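# Load two circuit boards into tray, cover with frame

## Task

Place both of the short circuit boards that carry a black socket inside the flat black tray, then lay the clear frame over the tray so it rests on the tray's rim; finally release everything and pull the arms away.

## Robot and tools

Robot: two 6-joint arms, left_arm and right_arm, each ending in a parallel two-finger gripper. The names are just labels; left_arm sits on the +y side of the scene. Do not let anything leave the table, and keep the arms from colliding or pressing on each other.

Frame: one shared scene frame with its origin on the table surface midway between the arms, +x reaching out over the table, +z up. Each result prints, per arm, end_effector_position (metres) and end_effector_quat_wxyz. That point lies between the finger pads, roughly 1 cm short of the fingertips; the fingers extend along the gripper's +z and close along its y. Printed hand positions are approximate, worse at long reach.

Tool execute_actions, argument actions: a list holding one item or nothing.
- Empty list [] only reports the current state.
- Move item: {"rows": [...], "steps": n}, n from 1 to 15 (default 15), each step 1/30 s. Up to 15 rows; row k is used on step k, and the final row keeps being used for leftover steps.
- Wait item: {"steps": n} with no rows, n up to 300; nothing new is commanded and it returns after n steps counted from the previous result.
- Optional pictures (true/false) controls whether camera images come back; by default they do.
A rejected call sends nothing to the robot.

Each row is one flat list of 14 numbers covering both arms, always all 14 even if only one arm should move: left_arm waist, shoulder, elbow, wrist pitch, wrist yaw, wrist roll, opening, then the same seven for right_arm. The six joint values are absolute target angles in radians (same convention as the Joint positions line), not offsets. Stated ranges per arm: waist -2.618 to 3.054, shoulder 0.000 to 3.142, elbow 0.000 to 3.142, wrist pitch -1.571 to 1.571, wrist yaw -1.571 to 1.571, wrist roll -2.094 to 2.094. Actual stops may differ by up to 0.036 rad either way. A target more than 0.036 rad outside a range, and farther out than the last reported angle, gets the call refused; a target beyond the real stop is clipped there and the result notes "joint sent to its limit" (possibly referring to an earlier, still-running move). Absence of that note does not prove there is more room.

Opening is an absolute value from -1 (closed) to +1 (fully open, pad gap 0.094 m). Away from the extremes, fingers go to where grip_measured would equal your number. To hold a part, command below its grip_measured reading: about 0.03 lower gives a firm hold, less lower a gentler one. Pad force tops out around 50-62 N (lower on some grippers, and reduced on parts under about 2 mm thick); the first contact can spike harder. Readings can carry a fixed per-gripper error near 1 mm.

Motion: each joint target is held within a set distance of the measured angle each step (waist 0.202, shoulder 0.258, elbow 0.238, wrist pitch 0.573, wrist yaw and roll 0.522 rad), and if the commanded pose would move the hand more than 70 mm from where it is, all targets for that arm are pulled back. Far moves therefore need several calls. Between calls the arms keep heading for the last row sent, until they have all nearly stopped (slow or blocked counts) or a step is HELD; after that only a new action makes them go on. Fingers still in motion finish moving.

Result lines: the state line per arm; Joint positions and Joint velocities per arm (six joints in rad and rad/s, then pad gap in m and m/s); grip_measured on the command scale; joint torques in joint order (raw drive output with per-unit offset, scale and noise, nonzero even in free air). "joint command not followed" means a clearance check altered or blocked some joint targets; the rest of the row still ran. HELD marks steps where all or part of your row was withheld. MOTOR HOT appears from 75 °C; at 90 °C that arm halts for 10 s, and at 100 °C its motors and gripper go limp and it drops, reported as OVER-TEMPERATURE FAULT. Avoid holding loads longer than needed. Parts in hand may occasionally be jerked, and loose objects nudged, by outside disturbances.

Tool zoom_image: camera (one of cam_head_left, cam_head_right, cam_high, cam_low, cam_left_wrist, cam_right_wrist) and region [x0, y0, x1, y1] in pixels of that camera's latest 504x504 image, origin top-left, at most 504 by 504; returns a more detailed crop.

Tool finished_scene: argument scene, the number of the current scene. It ends that scene irreversibly and reports whether the goal was met; the result must hold afterwards. Call it only once the boards are in the tray, the frame rests on the rim, and both grippers have released and moved away. Answering without any tool call ends everything.

Good practice: move smoothly, avoid drops, slipping parts, slams and hard pushes, which all lower the outcome.

Each tool is called after ">>>" as a command line: name --argument value for each argument, lists and objects as JSON in quotes; but a table of rows of numbers goes row by row, as --pt "numbers of a row", without its own name.

## Session

>>> execute_actions --actions '[]'

Scene clock: 0.00 s of 6000.00 s.
left_arm: end_effector_position=(+0.2338, +0.5276, +0.2414) grip_measured=+1.000 end_effector_quat_wxyz=(+0.225, -0.389, +0.892, +0.052) | right_arm: end_effector_position=(+0.4161, -0.0972, +0.2624) grip_measured=+1.000 end_effector_quat_wxyz=(+0.426, -0.462, +0.666, +0.402)
Joint positions: left_arm=[ 0.859  1.367  1.478 -1.228  0.107  0.031  0.094] | right_arm=[ 0.205  1.751  1.442 -0.342 -1.027 -0.429  0.094]
Joint velocities: left_arm=[-0.012 -0.002  0.017  0.007  0.081  0.066  0.   ] | right_arm=[ 0.002 -0.002  0.002  0.037 -0.037 -0.022  0.   ]
Joint torques (N m, as the arm reports them, + toward a larger angle): no reading
Motor temperatures (°C, as the motors report them): left_arm=[27 32 33 26 26 27] | right_arm=[27 30 33 27 26 28]

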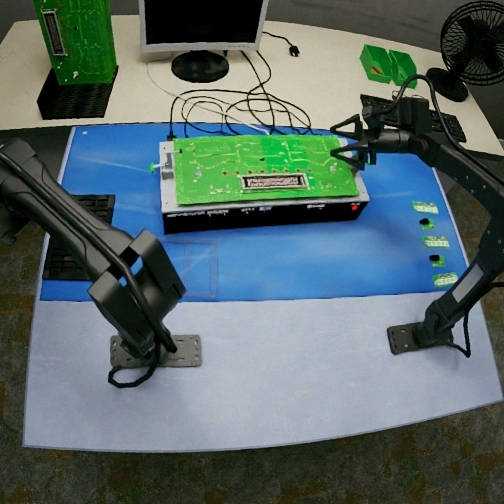

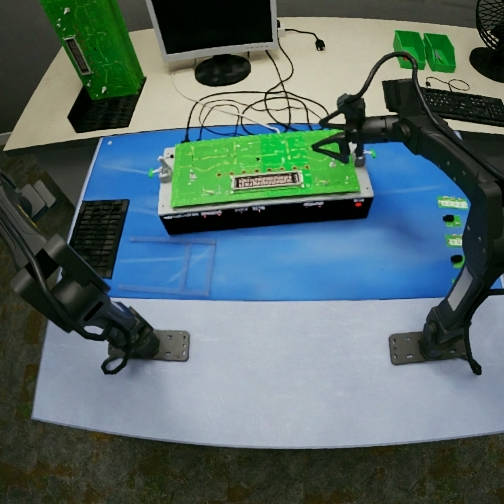

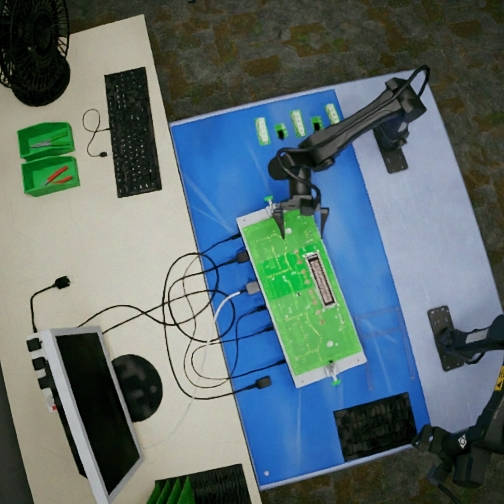

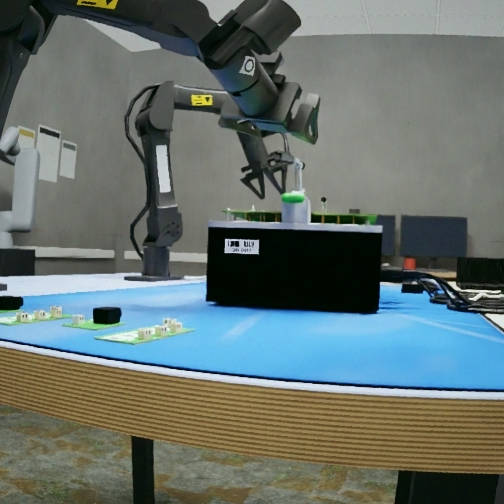

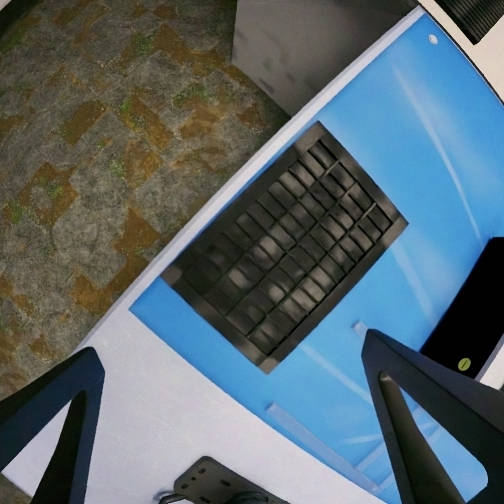

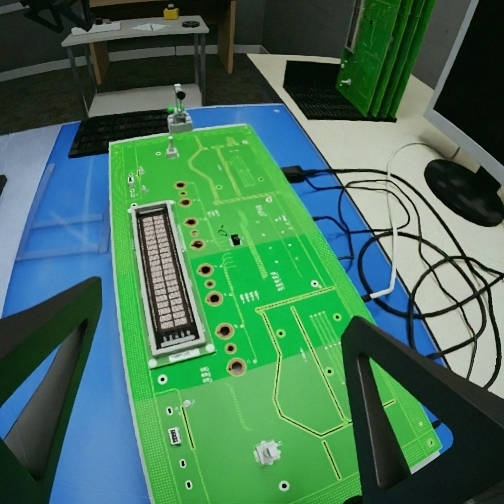

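>>> execute_actions --actions '[{"rows":[[0.6,1.367,1.3,-1.3,0,0,1,0.0,1.6,1.45,-1.0,-0.5,-0.4,0]],"steps":15}]' --pictures false

>>> execute_actions --actions '[{"rows":[[0.6,1.367,1.3,-1.3,0,0,1,-0.4,1.45,1.2,-1.3,0,-0.4,0]],"steps":15}]' --pictures false

>>> execute_actions --actions '[{"steps":30}]'

Scene clock: 9.03 s of 6000.00 s.
left_arm: end_effector_position=(+0.2410, +0.4515, +0.1732) grip_measured=+1.000 end_effector_quat_wxyz=(+0.096, -0.293, +0.951, +0.023) | right_arm: end_effector_position=(+0.3939, -0.2528, +0.1939) grip_measured=+0.002 end_effector_quat_wxyz=(+0.252, -0.258, +0.909, +0.210)
Joint positions: left_arm=[ 0.593  1.38   1.295 -1.289  0.015  0.011  0.094] | right_arm=[-0.011  1.622  1.442 -0.959 -0.527 -0.41   0.047]
Joint velocities: left_arm=[ 0.012 -0.002  0.007 -0.066  0.007 -0.037  0.   ] | right_arm=[-0.007  0.002  0.002 -0.183  0.11  -0.037 -0.   ]
Joint torques (N m, as the arm reports them, + toward a larger angle): left_arm=[ 0.45 -4.58  6.15  0.39 -0.09 -0.1 ] | right_arm=[ 0.75 -8.15  8.    0.82 -0.26  0.05]
Motor temperatures (°C, as the motors report them): left_arm=[27 33 34 27 26 27] | right_arm=[27 33 34 28 26 28]
Steps of this call (steps 1 to 90: nothing new was sent; then 5.53 s passed at rest; steps 91 to 105: all 15 steps of this action). Readings (joint positions):
91: left_arm=[0.837 1.363 1.457 -1.218 0.082 0.026] | right_arm=[0.196 1.744 1.442 -0.380 -0.985 -0.428]
92: left_arm=[0.789 1.356 1.421 -1.216 0.059 0.022] | right_arm=[0.177 1.731 1.442 -0.447 -0.932 -0.427]
94: left_arm=[0.666 1.361 1.347 -1.239 0.044 0.018] | right_arm=[0.113 1.701 1.442 -0.576 -0.828 -0.424]
98: left_arm=[0.593 1.381 1.295 -1.284 0.037 0.015] | right_arm=[-0.004 1.640 1.442 -0.811 -0.630 -0.415]
105: the state above

Scene clock: 9.53 s of 6000.00 s.
left_arm: end_effector_position=(+0.2403, +0.4521, +0.1731) grip_measured=+1.000 end_effector_quat_wxyz=(+0.095, -0.294, +0.951, +0.025) | right_arm: end_effector_position=(+0.2572, -0.4376, +0.1244) grip_measured=+0.002 end_effector_quat_wxyz=(+0.021, -0.018, +1.000, +0.014)
Joint positions: left_arm=[ 0.593  1.38   1.295 -1.289  0.01   0.01   0.094] | right_arm=[-0.407  1.478  1.203 -1.268 -0.041 -0.408  0.047]
Joint velocities: left_arm=[ 0.012 -0.012 -0.012  0.051  0.037 -0.051  0.   ] | right_arm=[ 0.002 -0.032 -0.007 -0.271  0.198  0.022  0.   ]
Joint torques (N m, as the arm reports them, + toward a larger angle): left_arm=[ 0.44 -4.71  6.01  0.39 -0.15 -0.07] | right_arm=[ 0.61 -6.51  6.31  0.24  0.04  0.04]
Motor temperatures (°C, as the motors report them): left_arm=[27 33 34 27 26 27] | right_arm=[27 33 34 28 26 28]
Steps of this call (steps 1 to 15: all 15 steps of this action). Readings (joint positions):
1: left_arm=[0.593 1.380 1.295 -1.289 0.014 0.011] | right_arm=[-0.017 1.613 1.427 -0.963 -0.499 -0.410]
2: left_arm=[0.593 1.380 1.295 -1.289 0.013 0.011] | right_arm=[-0.035 1.596 1.396 -0.979 -0.460 -0.410]
4: left_arm=[0.593 1.380 1.295 -1.289 0.012 0.010] | right_arm=[-0.096 1.563 1.330 -1.034 -0.378 -0.410]
8: left_arm=[0.593 1.380 1.295 -1.289 0.011 0.010] | right_arm=[-0.276 1.522 1.236 -1.146 -0.216 -0.410]
15: the state above

Scene clock: 10.53 s of 6000.00 s.
left_arm: end_effector_position=(+0.2403, +0.4521, +0.1731) grip_measured=+1.000 end_effector_quat_wxyz=(+0.095, -0.294, +0.951, +0.025) | right_arm: end_effector_position=(+0.2502, -0.4407, +0.1244) grip_measured=+0.002 end_effector_quat_wxyz=(+0.005, -0.018, +1.000, +0.003)
Joint positions: left_arm=[ 0.593  1.38   1.295 -1.289  0.01   0.01   0.094] | right_arm=[-0.407  1.478  1.203 -1.289 -0.01  -0.408  0.047]
Joint velocities: left_arm=[ 0.002 -0.022 -0.007 -0.007 -0.007 -0.022  0.   ] | right_arm=[-0.027 -0.017 -0.017 -0.022  0.022 -0.037 -0.001]
Joint torques (N m, as the arm reports them, + toward a larger angle): left_arm=[ 0.53 -4.56  6.03  0.41 -0.12 -0.08] | right_arm=[ 0.56 -6.68  6.27  0.13  0.11  0.05]
Motor temperatures (°C, as the motors report them): left_arm=[27 33 34 27 26 27] | right_arm=[27 33 34 28 26 28]
Steps of this call (steps 1 to 30: the robot went on to your last target). Readings (joint positions):
1: left_arm=[0.593 1.380 1.295 -1.289 0.010 0.010] | right_arm=[-0.407 1.478 1.203 -1.273 -0.034 -0.408]
2: left_arm=[0.593 1.380 1.295 -1.289 0.010 0.010] | right_arm=[-0.407 1.478 1.203 -1.277 -0.029 -0.408]
4: left_arm=[0.593 1.380 1.295 -1.289 0.010 0.010] | right_arm=[-0.407 1.478 1.203 -1.282 -0.022 -0.408]
8: left_arm=[0.593 1.380 1.295 -1.289 0.010 0.010] | right_arm=[-0.407 1.478 1.203 -1.287 -0.015 -0.408]
30: the state above
All arms were judged still, so your last target was given up. Only a new action makes them travel on or press farther. Fingers that are still opening or closing keep moving.

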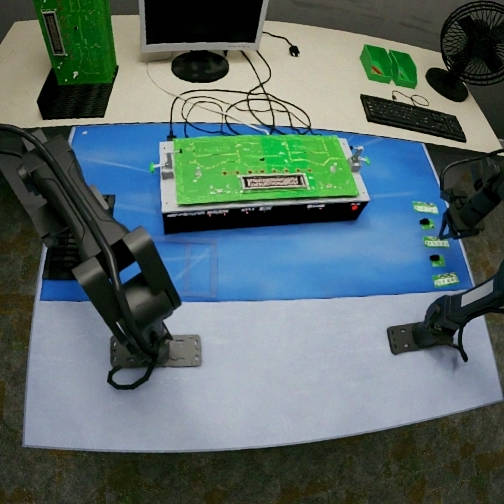

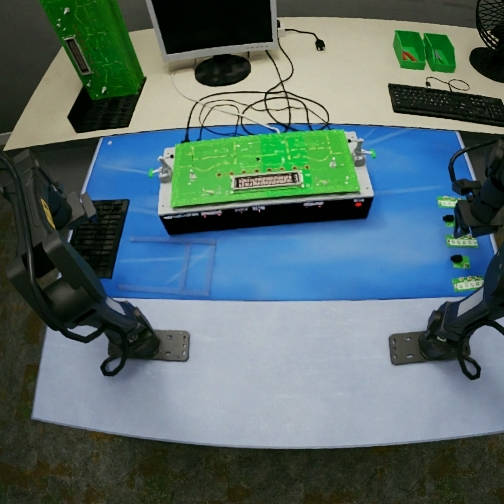

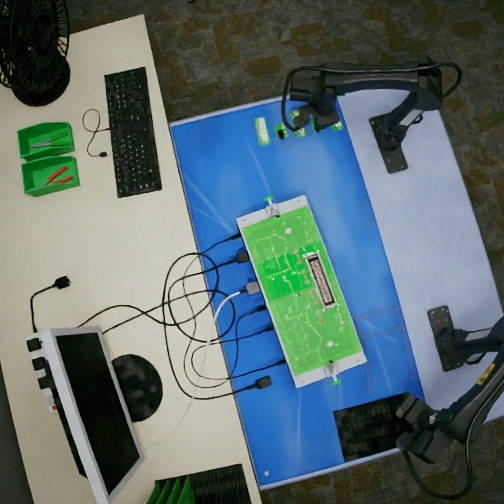

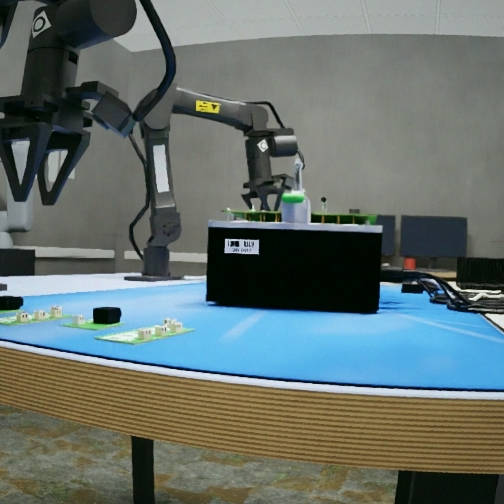

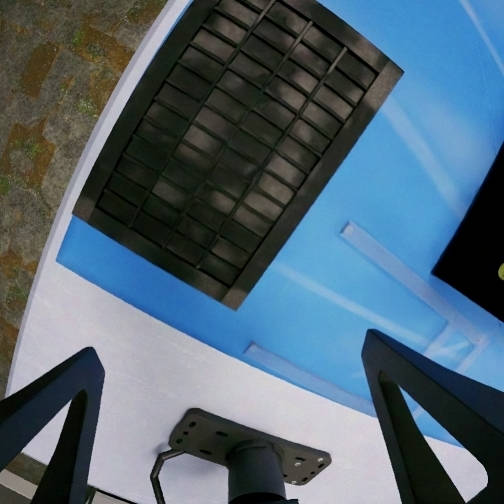

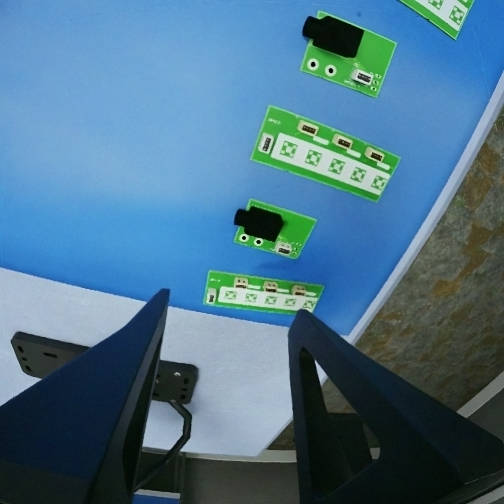

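>>> execute_actions --actions '[{"rows":[[0.6,1.367,1.3,-1.3,0,0,1,-0.46,1.49,1.0,-1.08,0,1.13,0]],"steps":15}]' --pictures false

>>> execute_actions --actions '[{"steps":40}]'

Scene clock: 19.60 s of 6000.00 s.
left_arm: end_effector_position=(+0.2403, +0.4521, +0.1731) grip_measured=+1.000 end_effector_quat_wxyz=(+0.095, -0.294, +0.951, +0.025) | right_arm: end_effector_position=(+0.2328, -0.4455, +0.0665) grip_measured=+0.002 end_effector_quat_wxyz=(-0.019, +0.625, +0.781, -0.001)
Joint positions: left_arm=[ 0.593  1.38   1.295 -1.289  0.01   0.01   0.094] | right_arm=[-0.452  1.498  0.988 -1.097 -0.008  0.934  0.047]
Joint velocities: left_arm=[-0.007  0.007 -0.007 -0.022  0.007 -0.022  0.   ] | right_arm=[-0.002  0.017 -0.007  0.037  0.007  1.267  0.001]
Joint torques (N m, as the arm reports them, + toward a larger angle): left_arm=[ 0.27 -4.52  6.02  0.41 -0.1  -0.08] | right_arm=[-0.62 -5.2   7.34  0.25  0.08  0.04]
Motor temperatures (°C, as the motors report them): left_arm=[27 33 35 27 26 27] | right_arm=[27 33 34 27 26 28]
Steps of this call (steps 1 to 90: nothing new was sent; then 5.57 s passed at rest; steps 91 to 105: all 15 steps of this action). Readings (joint positions):
91: left_arm=[0.593 1.380 1.295 -1.289 0.010 0.010] | right_arm=[-0.412 1.473 1.173 -1.252 -0.011 -0.327]
92: left_arm=[0.593 1.380 1.295 -1.289 0.010 0.010] | right_arm=[-0.423 1.468 1.123 -1.204 -0.011 -0.227]
94: left_arm=[0.593 1.380 1.295 -1.289 0.010 0.010] | right_arm=[-0.445 1.481 1.034 -1.162 -0.009 -0.028]
98: left_arm=[0.593 1.380 1.295 -1.289 0.010 0.010] | right_arm=[-0.452 1.498 0.988 -1.136 -0.008 0.368]
105: the state above

Scene clock: 20.93 s of 6000.00 s.
left_arm: end_effector_position=(+0.2403, +0.4521, +0.1731) grip_measured=+1.000 end_effector_quat_wxyz=(+0.095, -0.294, +0.951, +0.025) | right_arm: end_effector_position=(+0.2347, -0.4464, +0.0665) grip_measured=+0.002 end_effector_quat_wxyz=(-0.014, +0.695, +0.719, -0.001)
Joint positions: left_arm=[ 0.593  1.38   1.295 -1.289  0.01   0.01   0.094] | right_arm=[-0.452  1.498  0.988 -1.089 -0.008  1.12   0.047]
Joint velocities: left_arm=[ 0.012 -0.002  0.002  0.022 -0.022 -0.007  0.   ] | right_arm=[ 0.007 -0.007 -0.002 -0.037 -0.007 -0.007 -0.001]
Joint torques (N m, as the arm reports them, + toward a larger angle): left_arm=[ 0.27 -4.64  5.97  0.37 -0.13 -0.06] | right_arm=[-0.57 -5.26  7.3   0.25  0.09  0.06]
Motor temperatures (°C, as the motors report them): left_arm=[27 33 35 27 26 27] | right_arm=[27 33 35 27 26 28]
Steps of this call (steps 1 to 30: the robot went on to your last target; steps 31 to 40: nothing new was sent). Readings (joint positions):
1: left_arm=[0.593 1.380 1.295 -1.289 0.010 0.010] | right_arm=[-0.452 1.498 0.988 -1.096 -0.008 0.972]
2: left_arm=[0.593 1.380 1.295 -1.289 0.010 0.010] | right_arm=[-0.452 1.498 0.988 -1.094 -0.008 1.002]
4: left_arm=[0.593 1.380 1.295 -1.289 0.010 0.010] | right_arm=[-0.452 1.498 0.988 -1.092 -0.008 1.045]
8: left_arm=[0.593 1.380 1.295 -1.289 0.010 0.010] | right_arm=[-0.452 1.498 0.988 -1.090 -0.008 1.090]
40: the state above
All arms were judged still, so your last target was given up. Only a new action makes them travel on or press farther. Fingers that are still opening or closing keep moving.

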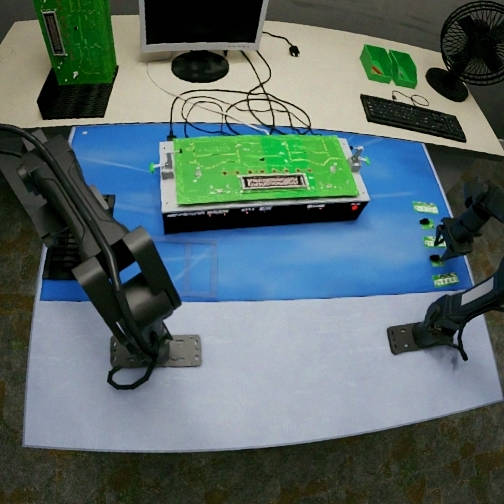

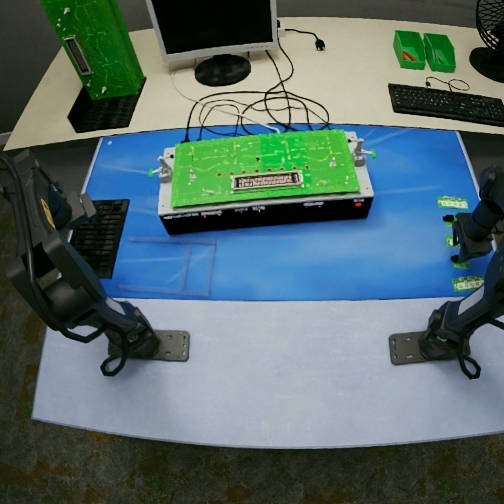

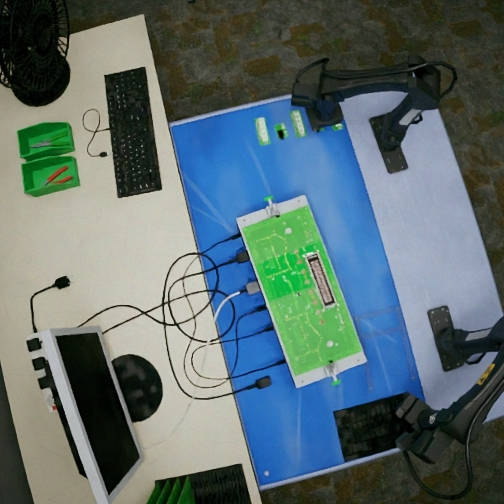

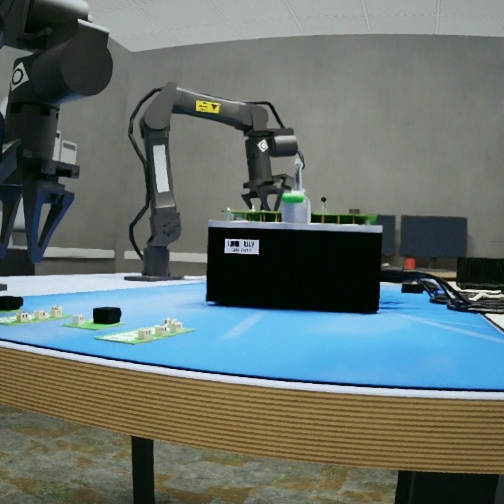

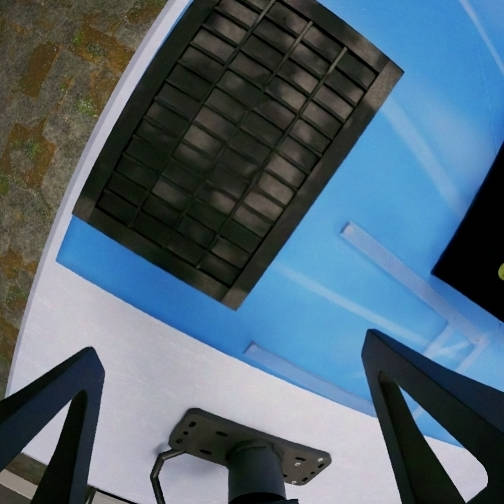

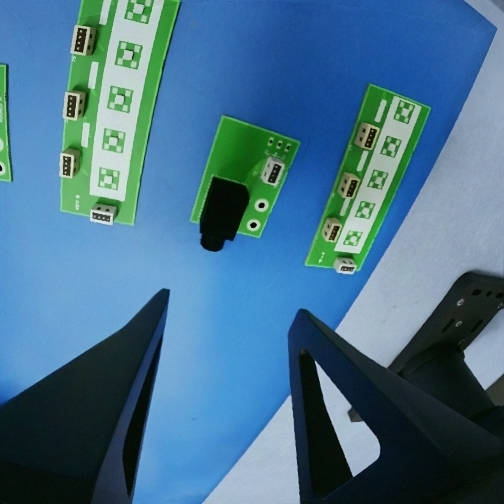

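>>> execute_actions --actions '[{"rows":[[0.6,1.367,1.3,-1.3,0,0,1,-0.483,1.56,0.975,-0.96,0,1.22,-0.2]],"steps":15}]' --pictures false

>>> execute_actions --actions '[{"steps":20}]'

Scene clock: 31.20 s of 6000.00 s.
left_arm: end_effector_position=(+0.2403, +0.4521, +0.1731) grip_measured=+1.000 end_effector_quat_wxyz=(+0.095, -0.294, +0.951, +0.025) | right_arm: end_effector_position=(+0.2548, -0.4613, +0.0525) grip_measured=-0.198 end_effector_quat_wxyz=(+0.012, +0.733, +0.681, +0.009)
Joint positions: left_arm=[ 0.593  1.38   1.295 -1.289  0.01   0.01   0.094] | right_arm=[-0.473  1.554  0.984 -0.972 -0.008  1.207  0.038]
Joint velocities: left_arm=[-0.002  0.012  0.012  0.007  0.066 -0.037  0.   ] | right_arm=[ 0.007  0.002 -0.007  0.037 -0.007  0.007  0.   ]
Joint torques (N m, as the arm reports them, + toward a larger angle): left_arm=[ 0.55 -4.65  6.    0.39 -0.12 -0.06] | right_arm=[-0.7  -4.72  5.5   0.33  0.09  0.06]
Motor temperatures (°C, as the motors report them): left_arm=[27 34 36 27 26 27] | right_arm=[27 32 35 27 26 28]
Steps of this call (steps 1 to 90: nothing new was sent; then 6.77 s passed at rest; steps 91 to 105: all 15 steps of this action). Readings (joint positions):
91: left_arm=[0.593 1.380 1.295 -1.289 0.010 0.010] | right_arm=[-0.454 1.503 0.988 -1.080 -0.008 1.135]
92: left_arm=[0.593 1.380 1.295 -1.289 0.010 0.010] | right_arm=[-0.460 1.513 0.988 -1.059 -0.008 1.150]
94: left_arm=[0.593 1.380 1.295 -1.289 0.010 0.010] | right_arm=[-0.470 1.538 0.988 -1.023 -0.008 1.172]
98: left_arm=[0.593 1.380 1.295 -1.289 0.010 0.010] | right_arm=[-0.473 1.554 0.984 -0.986 -0.008 1.195]
105: the state above

Scene clock: 31.87 s of 6000.00 s.
left_arm: end_effector_position=(+0.2403, +0.4521, +0.1731) grip_measured=+1.000 end_effector_quat_wxyz=(+0.095, -0.294, +0.951, +0.025) | right_arm: end_effector_position=(+0.2555, -0.4616, +0.0525) grip_measured=-0.198 end_effector_quat_wxyz=(+0.013, +0.734, +0.679, +0.010)
Joint positions: left_arm=[ 0.593  1.38   1.295 -1.289  0.01   0.01   0.094] | right_arm=[-0.473  1.554  0.984 -0.968 -0.008  1.211  0.038]
Joint velocities: left_arm=[-0.007 -0.012 -0.007  0.022 -0.081 -0.022  0.   ] | right_arm=[0.007 0.002 0.012 0.037 0.081 0.051 0.   ]
Joint torques (N m, as the arm reports them, + toward a larger angle): left_arm=[ 0.48 -4.68  5.93  0.38 -0.1  -0.05] | right_arm=[-0.7  -4.72  5.53  0.35  0.09  0.06]
Motor temperatures (°C, as the motors report them): left_arm=[27 34 36 27 26 27] | right_arm=[27 32 35 27 26 28]
Steps of this call (steps 1 to 15: the robot went on to your last target; steps 16 to 20: nothing new was sent). Readings (joint positions):
1: left_arm=[0.593 1.380 1.295 -1.289 0.010 0.010] | right_arm=[-0.473 1.554 0.984 -0.971 -0.008 1.208]
2: left_arm=[0.593 1.380 1.295 -1.289 0.010 0.010] | right_arm=[-0.473 1.554 0.984 -0.970 -0.008 1.208]
4: left_arm=[0.593 1.380 1.295 -1.289 0.010 0.010] | right_arm=[-0.473 1.554 0.984 -0.970 -0.008 1.209]
8: left_arm=[0.593 1.380 1.295 -1.289 0.010 0.010] | right_arm=[-0.473 1.554 0.984 -0.969 -0.008 1.210]
20: the state above
All arms were judged still, so your last target was given up. Only a new action makes them travel on or press farther. Fingers that are still opening or closing keep moving.

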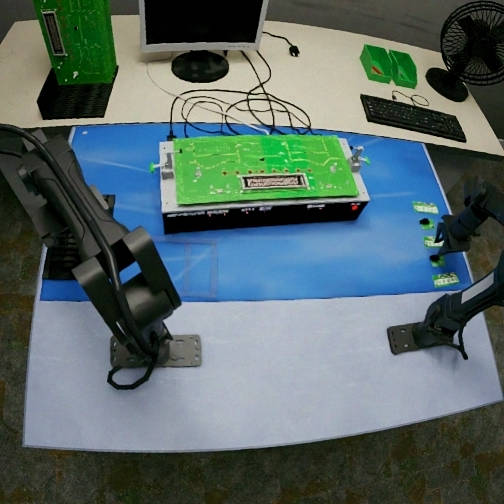

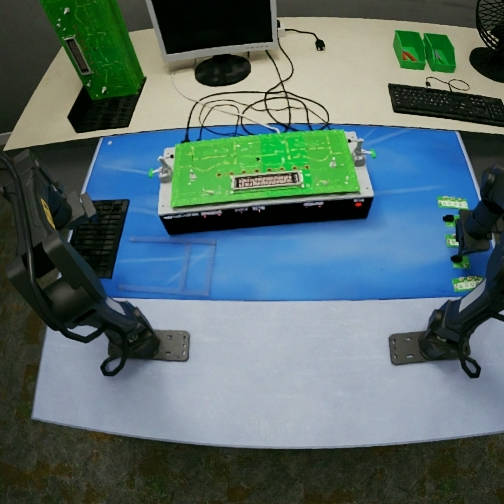

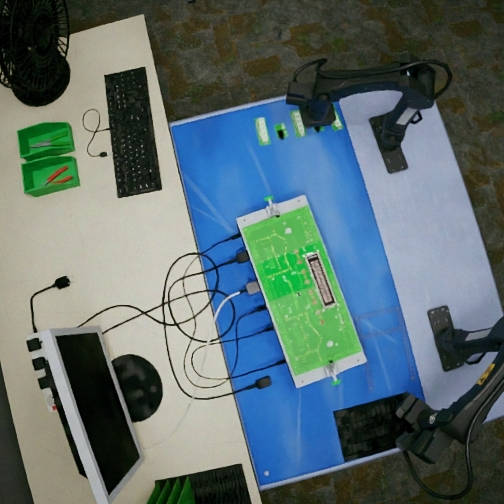

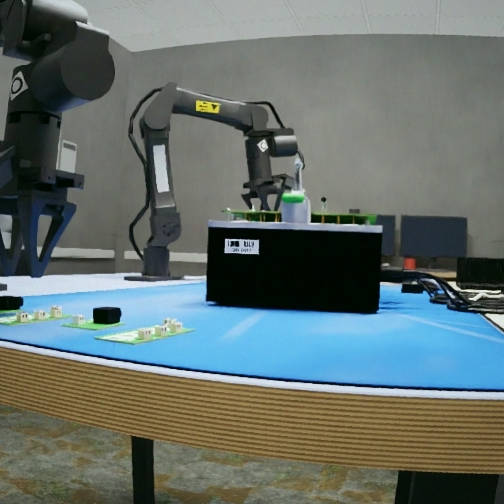

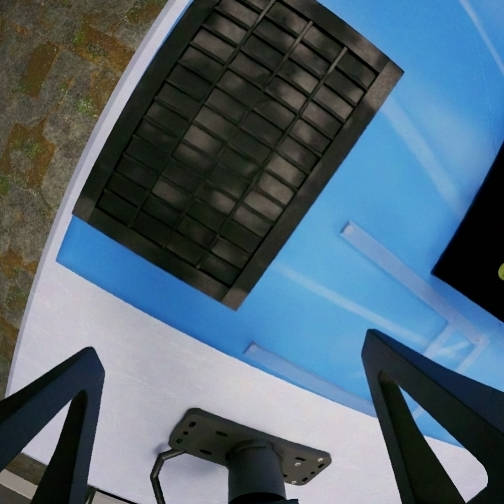

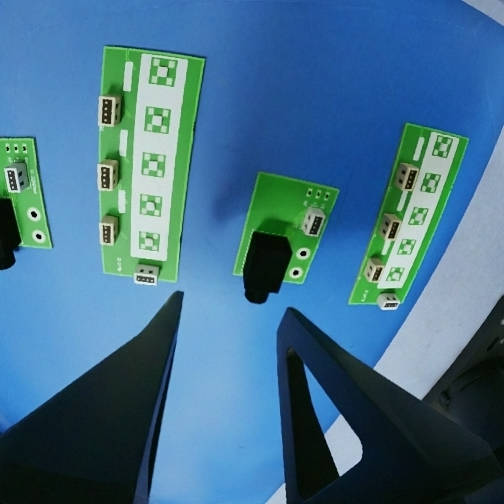

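>>> execute_actions --actions '[{"rows":[[0.6,1.367,1.3,-1.3,0,0,1,-0.507,1.57,0.93,-0.945,0,1.20,-0.2]],"steps":15}]' --pictures false

>>> execute_actions --actions '[{"steps":15}]'

Scene clock: 42.87 s of 6000.00 s.
left_arm: end_effector_position=(+0.2403, +0.4521, +0.1731) grip_measured=+1.000 end_effector_quat_wxyz=(+0.095, -0.294, +0.951, +0.025) | right_arm: end_effector_position=(+0.2409, -0.4615, +0.0391) grip_measured=-0.198 end_effector_quat_wxyz=(-0.005, +0.742, +0.671, +0.002)
Joint positions: left_arm=[ 0.593  1.38   1.295 -1.289  0.01   0.01   0.094] | right_arm=[-0.497  1.56   0.934 -0.952 -0.008  1.209  0.038]
Joint velocities: left_arm=[-0.002  0.002 -0.022 -0.037 -0.022 -0.051  0.   ] | right_arm=[-0.007  0.002  0.012  0.081 -0.022  0.007 -0.   ]
Joint torques (N m, as the arm reports them, + toward a larger angle): left_arm=[ 0.35 -4.61  6.06  0.4  -0.1  -0.06] | right_arm=[-0.66 -4.4   5.78  0.26  0.09 -0.15]
Motor temperatures (°C, as the motors report them): left_arm=[27 34 36 27 26 27] | right_arm=[27 32 35 27 26 28]
Steps of this call (steps 1 to 90: nothing new was sent; then 7.50 s passed at rest; steps 91 to 105: all 15 steps of this action). Readings (joint positions):
91: left_arm=[0.593 1.380 1.295 -1.289 0.010 0.010] | right_arm=[-0.476 1.554 0.977 -0.962 -0.008 1.210]
92: left_arm=[0.593 1.380 1.295 -1.289 0.010 0.010] | right_arm=[-0.482 1.554 0.967 -0.955 -0.008 1.210]
94: left_arm=[0.593 1.380 1.295 -1.289 0.010 0.010] | right_arm=[-0.494 1.556 0.945 -0.952 -0.008 1.210]
98: left_arm=[0.593 1.380 1.295 -1.289 0.010 0.010] | right_arm=[-0.497 1.560 0.934 -0.952 -0.008 1.209]
105: the state above

Scene clock: 43.37 s of 6000.00 s.
left_arm: end_effector_position=(+0.2403, +0.4521, +0.1731) grip_measured=+1.000 end_effector_quat_wxyz=(+0.095, -0.294, +0.951, +0.025) | right_arm: end_effector_position=(+0.2409, -0.4615, +0.0391) grip_measured=-0.198 end_effector_quat_wxyz=(-0.005, +0.742, +0.671, +0.002)
Joint positions: left_arm=[ 0.593  1.38   1.295 -1.289  0.01   0.01   0.094] | right_arm=[-0.497  1.56   0.934 -0.952 -0.008  1.209  0.038]
Joint velocities: left_arm=[-0.012  0.007 -0.007 -0.007  0.007 -0.007  0.   ] | right_arm=[-0.012  0.002 -0.007  0.081  0.066 -0.081 -0.001]
Joint torques (N m, as the arm reports them, + toward a larger angle): left_arm=[ 0.55 -4.71  5.97  0.4  -0.1  -0.08] | right_arm=[-0.66 -4.4   5.76  0.27  0.09 -0.15]
Motor temperatures (°C, as the motors report them): left_arm=[27 34 36 27 26 27] | right_arm=[27 32 35 27 26 28]
Steps of this call (steps 1 to 15: the robot went on to your last target). Readings (joint positions):
1: left_arm=[0.593 1.380 1.295 -1.289 0.010 0.010] | right_arm=[-0.497 1.560 0.934 -0.952 -0.008 1.209]
2: left_arm=[0.593 1.380 1.295 -1.289 0.010 0.010] | right_arm=[-0.497 1.560 0.934 -0.952 -0.008 1.209]
4: left_arm=[0.593 1.380 1.295 -1.289 0.010 0.010] | right_arm=[-0.497 1.560 0.934 -0.952 -0.008 1.209]
8: left_arm=[0.593 1.380 1.295 -1.289 0.010 0.010] | right_arm=[-0.497 1.560 0.934 -0.952 -0.008 1.209]
15: the state above
All arms were judged still, so your last target was given up. Only a new action makes them travel on or press farther. Fingers that are still opening or closing keep moving.

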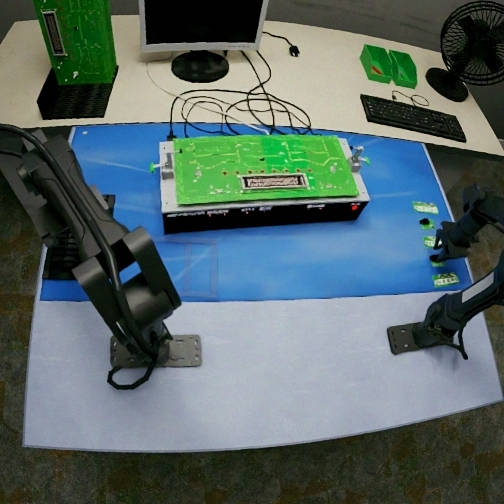

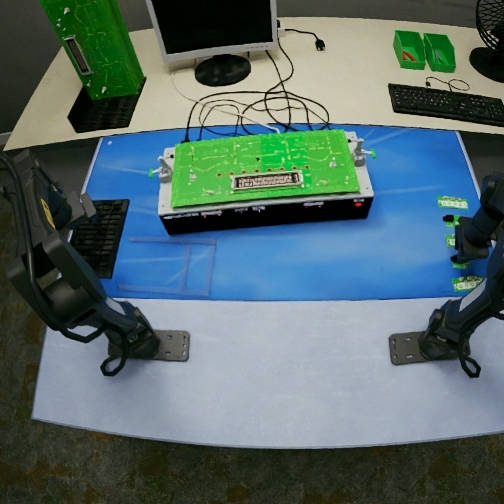

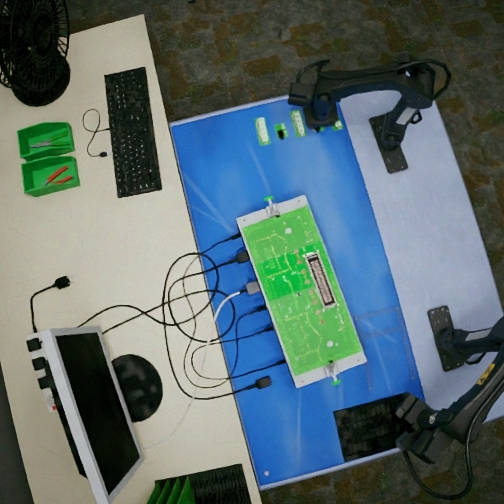

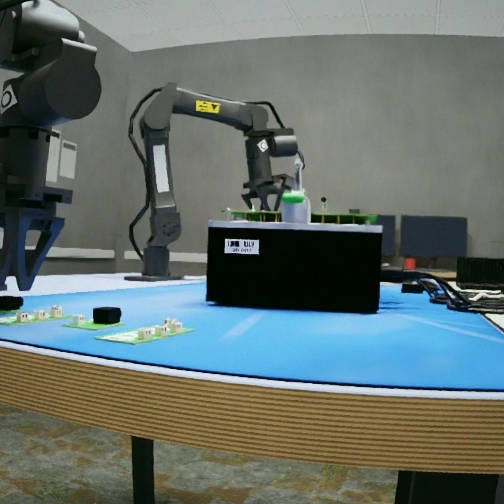

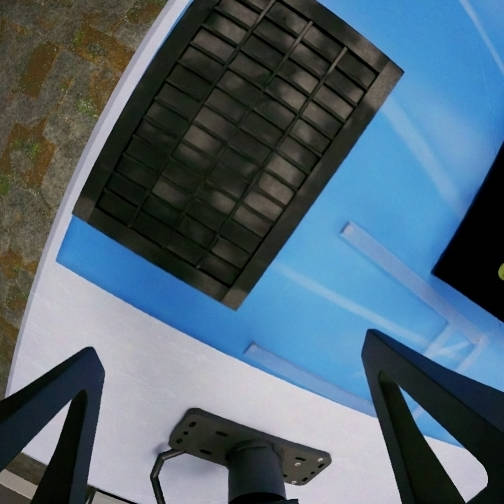

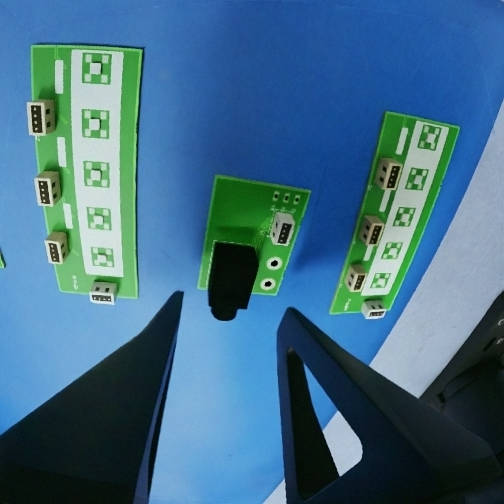

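>>> execute_actions --actions '[{"rows":[[0.6,1.367,1.3,-1.3,0,0,1,-0.525,1.58,0.92,-0.92,0,1.18,-0.35],[0.6,1.367,1.3,-1.3,0,0,1,-0.525,1.58,0.92,-0.92,0,1.18,-0.35],[0.6,1.367,1.3,-1.3,0,0,1,-0.525,1.58,0.92,-0.92,0,1.18,-0.35],[0.6,1.367,1.3,-1.3,0,0,1,-0.525,1.58,0.92,-0.92,0,1.18,-0.35],[0.6,1.367,1.3,-1.3,0,0,1,-0.525,1.595,0.90,-0.882,0,1.18,-0.35]],"steps":15}]' --pictures false

>>> execute_actions --actions '[{"steps":15}]'

Scene clock: 56.03 s of 6000.00 s.
left_arm: end_effector_position=(+0.2403, +0.4521, +0.1731) grip_measured=+1.000 end_effector_quat_wxyz=(+0.095, -0.294, +0.951, +0.025) | right_arm: end_effector_position=(+0.2409, -0.4663, +0.0267) grip_measured=-0.348 end_effector_quat_wxyz=(-0.004, +0.741, +0.672, +0.003)
Joint positions: left_arm=[ 0.593  1.38   1.295 -1.289  0.01   0.01   0.094] | right_arm=[-0.515  1.586  0.906 -0.895 -0.008  1.19   0.031]
Joint velocities: left_arm=[ 0.007 -0.012 -0.012  0.007  0.022 -0.007  0.   ] | right_arm=[-0.002 -0.012 -0.002  0.022  0.037 -0.022  0.001]
Joint torques (N m, as the arm reports them, + toward a larger angle): left_arm=[ 0.51 -4.52  6.14  0.39 -0.1  -0.06] | right_arm=[-0.73 -4.51  5.47  0.28  0.09 -0.15]
Motor temperatures (°C, as the motors report them): left_arm=[27 34 36 27 26 27] | right_arm=[27 32 34 27 26 28]
Steps of this call (steps 1 to 90: nothing new was sent; then 9.17 s passed at rest; steps 91 to 105: all 15 steps of this action). Readings (joint positions):
91: left_arm=[0.593 1.380 1.295 -1.289 0.010 0.010] | right_arm=[-0.499 1.560 0.934 -0.950 -0.008 1.206]
92: left_arm=[0.593 1.380 1.295 -1.289 0.010 0.010] | right_arm=[-0.503 1.560 0.934 -0.946 -0.008 1.203]
94: left_arm=[0.593 1.380 1.295 -1.289 0.010 0.010] | right_arm=[-0.512 1.560 0.934 -0.939 -0.008 1.198]
98: left_arm=[0.593 1.380 1.295 -1.289 0.010 0.010] | right_arm=[-0.515 1.576 0.914 -0.908 -0.008 1.193]
105: the state above

Scene clock: 56.53 s of 6000.00 s.
left_arm: end_effector_position=(+0.2403, +0.4521, +0.1731) grip_measured=+1.000 end_effector_quat_wxyz=(+0.095, -0.294, +0.951, +0.025) | right_arm: end_effector_position=(+0.2419, -0.4668, +0.0267) grip_measured=-0.348 end_effector_quat_wxyz=(-0.001, +0.741, +0.672, +0.004)
Joint positions: left_arm=[ 0.593  1.38   1.295 -1.289  0.01   0.01   0.094] | right_arm=[-0.515  1.586  0.906 -0.891 -0.008  1.189  0.031]
Joint velocities: left_arm=[-0.002 -0.002 -0.007  0.007 -0.037 -0.007  0.   ] | right_arm=[-0.002 -0.007 -0.017  0.022 -0.007 -0.007 -0.001]
Joint torques (N m, as the arm reports them, + toward a larger angle): left_arm=[ 0.42 -4.56  5.95  0.41 -0.1  -0.04] | right_arm=[-0.72 -4.54  5.48  0.3   0.09 -0.15]
Motor temperatures (°C, as the motors report them): left_arm=[27 34 36 27 26 27] | right_arm=[27 32 34 27 26 28]
Steps of this call (steps 1 to 15: the robot went on to your last target). Readings (joint positions):
1: left_arm=[0.593 1.380 1.295 -1.289 0.010 0.010] | right_arm=[-0.515 1.586 0.906 -0.894 -0.008 1.190]
2: left_arm=[0.593 1.380 1.295 -1.289 0.010 0.010] | right_arm=[-0.515 1.586 0.906 -0.893 -0.008 1.190]
4: left_arm=[0.593 1.380 1.295 -1.289 0.010 0.010] | right_arm=[-0.515 1.586 0.906 -0.892 -0.008 1.190]
8: left_arm=[0.593 1.380 1.295 -1.289 0.010 0.010] | right_arm=[-0.515 1.586 0.906 -0.891 -0.008 1.190]
15: the state above
All arms were judged still, so your last target was given up. Only a new action makes them travel on or press farther. Fingers that are still opening or closing keep moving.

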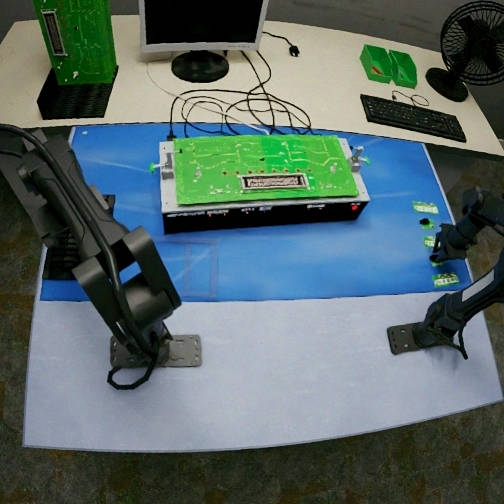

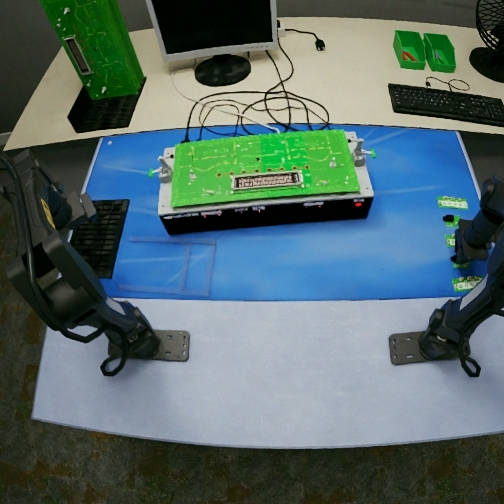

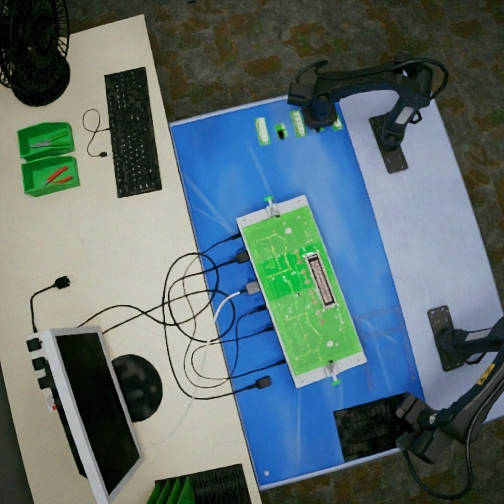

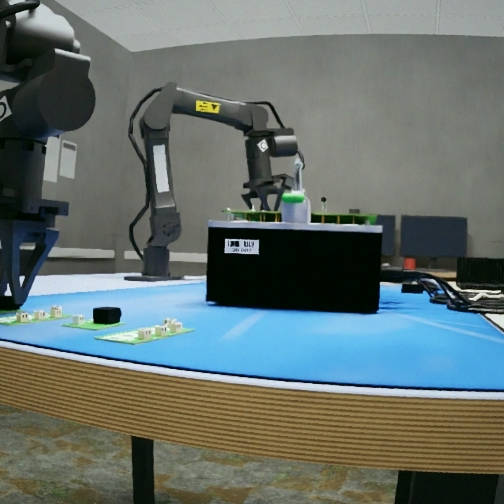

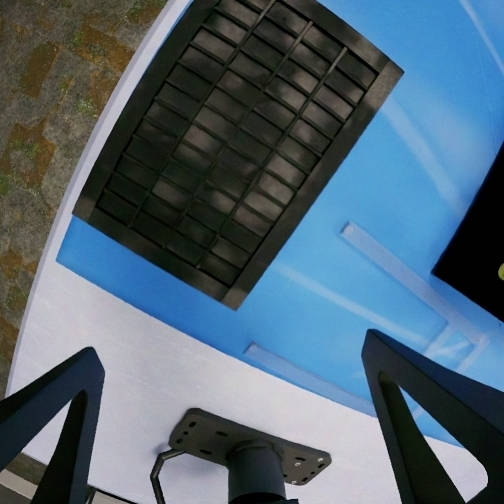

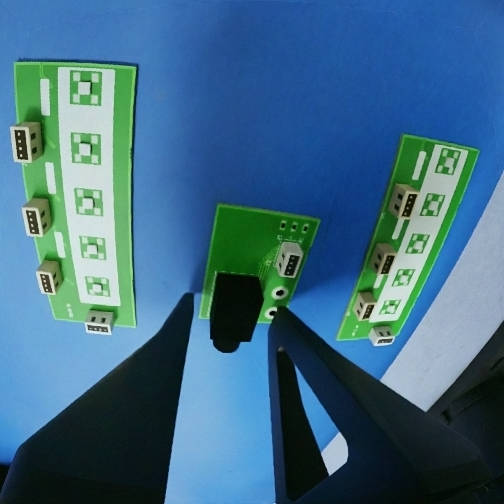

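Go 2 mm lower, then close.

>>> execute_actions --actions '[{"rows":[[0.6,1.367,1.3,-1.3,0,0,1,-0.53,1.6,0.892,-0.87,0,1.18,-0.35],[0.6,1.367,1.3,-1.3,0,0,1,-0.53,1.6,0.892,-0.87,0,1.18,-0.35],[0.6,1.367,1.3,-1.3,0,0,1,-0.53,1.6,0.892,-0.87,0,1.18,-0.35],[0.6,1.367,1.3,-1.3,0,0,1,-0.53,1.6,0.892,-0.87,0,1.18,-0.35],[0.6,1.367,1.3,-1.3,0,0,1,-0.53,1.6,0.892,-0.87,0,1.18,-0.35],[0.6,1.367,1.3,-1.3,0,0,1,-0.53,1.6,0.892,-0.87,0,1.18,-0.45],[0.6,1.367,1.3,-1.3,0,0,1,-0.53,1.6,0.892,-0.87,0,1.18,-0.55],[0.6,1.367,1.3,-1.3,0,0,1,-0.53,1.6,0.892,-0.87,0,1.18,-0.6],[0.6,1.367,1.3,-1.3,0,0,1,-0.53,1.6,0.892,-0.87,0,1.18,-0.64],[0.6,1.367,1.3,-1.3,0,0,1,-0.53,1.6,0.892,-0.87,0,1.18,-0.67],[0.6,1.367,1.3,-1.3,0,0,1,-0.53,1.6,0.892,-0.87,0,1.18,-0.69],[0.6,1.367,1.3,-1.3,0,0,1,-0.53,1.6,0.892,-0.87,0,1.18,-0.715]],"steps":15}]' --pictures false

>>> execute_actions --actions '[{"steps":10}]' --pictures false

Scene clock: 71.70 s of 6000.00 s.
left_arm: end_effector_position=(+0.2403, +0.4521, +0.1731) grip_measured=+1.000 end_effector_quat_wxyz=(+0.095, -0.294, +0.951, +0.025) | right_arm: end_effector_position=(+0.2444, -0.4682, +0.0268) grip_measured=-0.696 end_effector_quat_wxyz=(+0.004, +0.741, +0.672, +0.006)
Joint positions: left_arm=[ 0.593  1.38   1.295 -1.289  0.01   0.01   0.094] | right_arm=[-0.515  1.586  0.906 -0.879 -0.008  1.189  0.014]
Joint velocities: left_arm=[-0.012 -0.022  0.012 -0.007 -0.022 -0.066  0.   ] | right_arm=[ 0.017  0.002 -0.012 -0.022 -0.037 -0.022 -0.001]
Joint torques (N m, as the arm reports them, + toward a larger angle): left_arm=[ 0.46 -4.55  5.95  0.43 -0.11 -0.06] | right_arm=[-1.08 -4.19  4.83  0.32  0.09 -0.15]
Motor temperatures (°C, as the motors report them): left_arm=[27 34 37 27 26 27] | right_arm=[27 32 34 27 26 28]
Steps of this call (steps 1 to 90: nothing new was sent; then 11.67 s passed at rest; steps 91 to 105: all 15 steps of this action). Readings (joint positions):
91: left_arm=[0.593 1.380 1.295 -1.289 0.010 0.010] | right_arm=[-0.515 1.586 0.906 -0.890 -0.008 1.189]
92: left_arm=[0.593 1.380 1.295 -1.289 0.010 0.010] | right_arm=[-0.515 1.586 0.906 -0.888 -0.008 1.189]
94: left_arm=[0.593 1.380 1.295 -1.289 0.010 0.010] | right_arm=[-0.515 1.586 0.906 -0.884 -0.008 1.189]
98: left_arm=[0.593 1.380 1.295 -1.289 0.010 0.010] | right_arm=[-0.515 1.586 0.906 -0.881 -0.008 1.189]
105: the state above

Scene clock: 72.03 s of 6000.00 s.
left_arm: end_effector_position=(+0.2403, +0.4521, +0.1731) grip_measured=+1.000 end_effector_quat_wxyz=(+0.095, -0.294, +0.951, +0.025) | right_arm: end_effector_position=(+0.2445, -0.4682, +0.0268) grip_measured=-0.696 end_effector_quat_wxyz=(+0.004, +0.741, +0.672, +0.006)
Joint positions: left_arm=[ 0.593  1.38   1.295 -1.289  0.01   0.01   0.094] | right_arm=[-0.515  1.586  0.906 -0.879 -0.008  1.189  0.014]
Joint velocities: left_arm=[ 0.012  0.012  0.012 -0.007 -0.022 -0.007  0.   ] | right_arm=[ 0.007 -0.007  0.027 -0.051 -0.022  0.066  0.   ]
Joint torques (N m, as the arm reports them, + toward a larger angle): left_arm=[ 0.37 -4.5   6.12  0.37 -0.1  -0.06] | right_arm=[-1.08 -4.19  4.82  0.31  0.09 -0.15]
Motor temperatures (°C, as the motors report them): left_arm=[27 34 37 27 26 27] | right_arm=[27 32 34 27 26 28]
Steps of this call (steps 1 to 10: the robot went on to your last target). Readings (joint positions):
1: left_arm=[0.593 1.380 1.295 -1.289 0.010 0.010] | right_arm=[-0.515 1.586 0.906 -0.879 -0.008 1.189]
2: left_arm=[0.593 1.380 1.295 -1.289 0.010 0.010] | right_arm=[-0.515 1.586 0.906 -0.879 -0.008 1.189]
4: left_arm=[0.593 1.380 1.295 -1.289 0.010 0.010] | right_arm=[-0.515 1.586 0.906 -0.879 -0.008 1.189]
8: left_arm=[0.593 1.380 1.295 -1.289 0.010 0.010] | right_arm=[-0.515 1.586 0.906 -0.879 -0.008 1.189]
10: the state above


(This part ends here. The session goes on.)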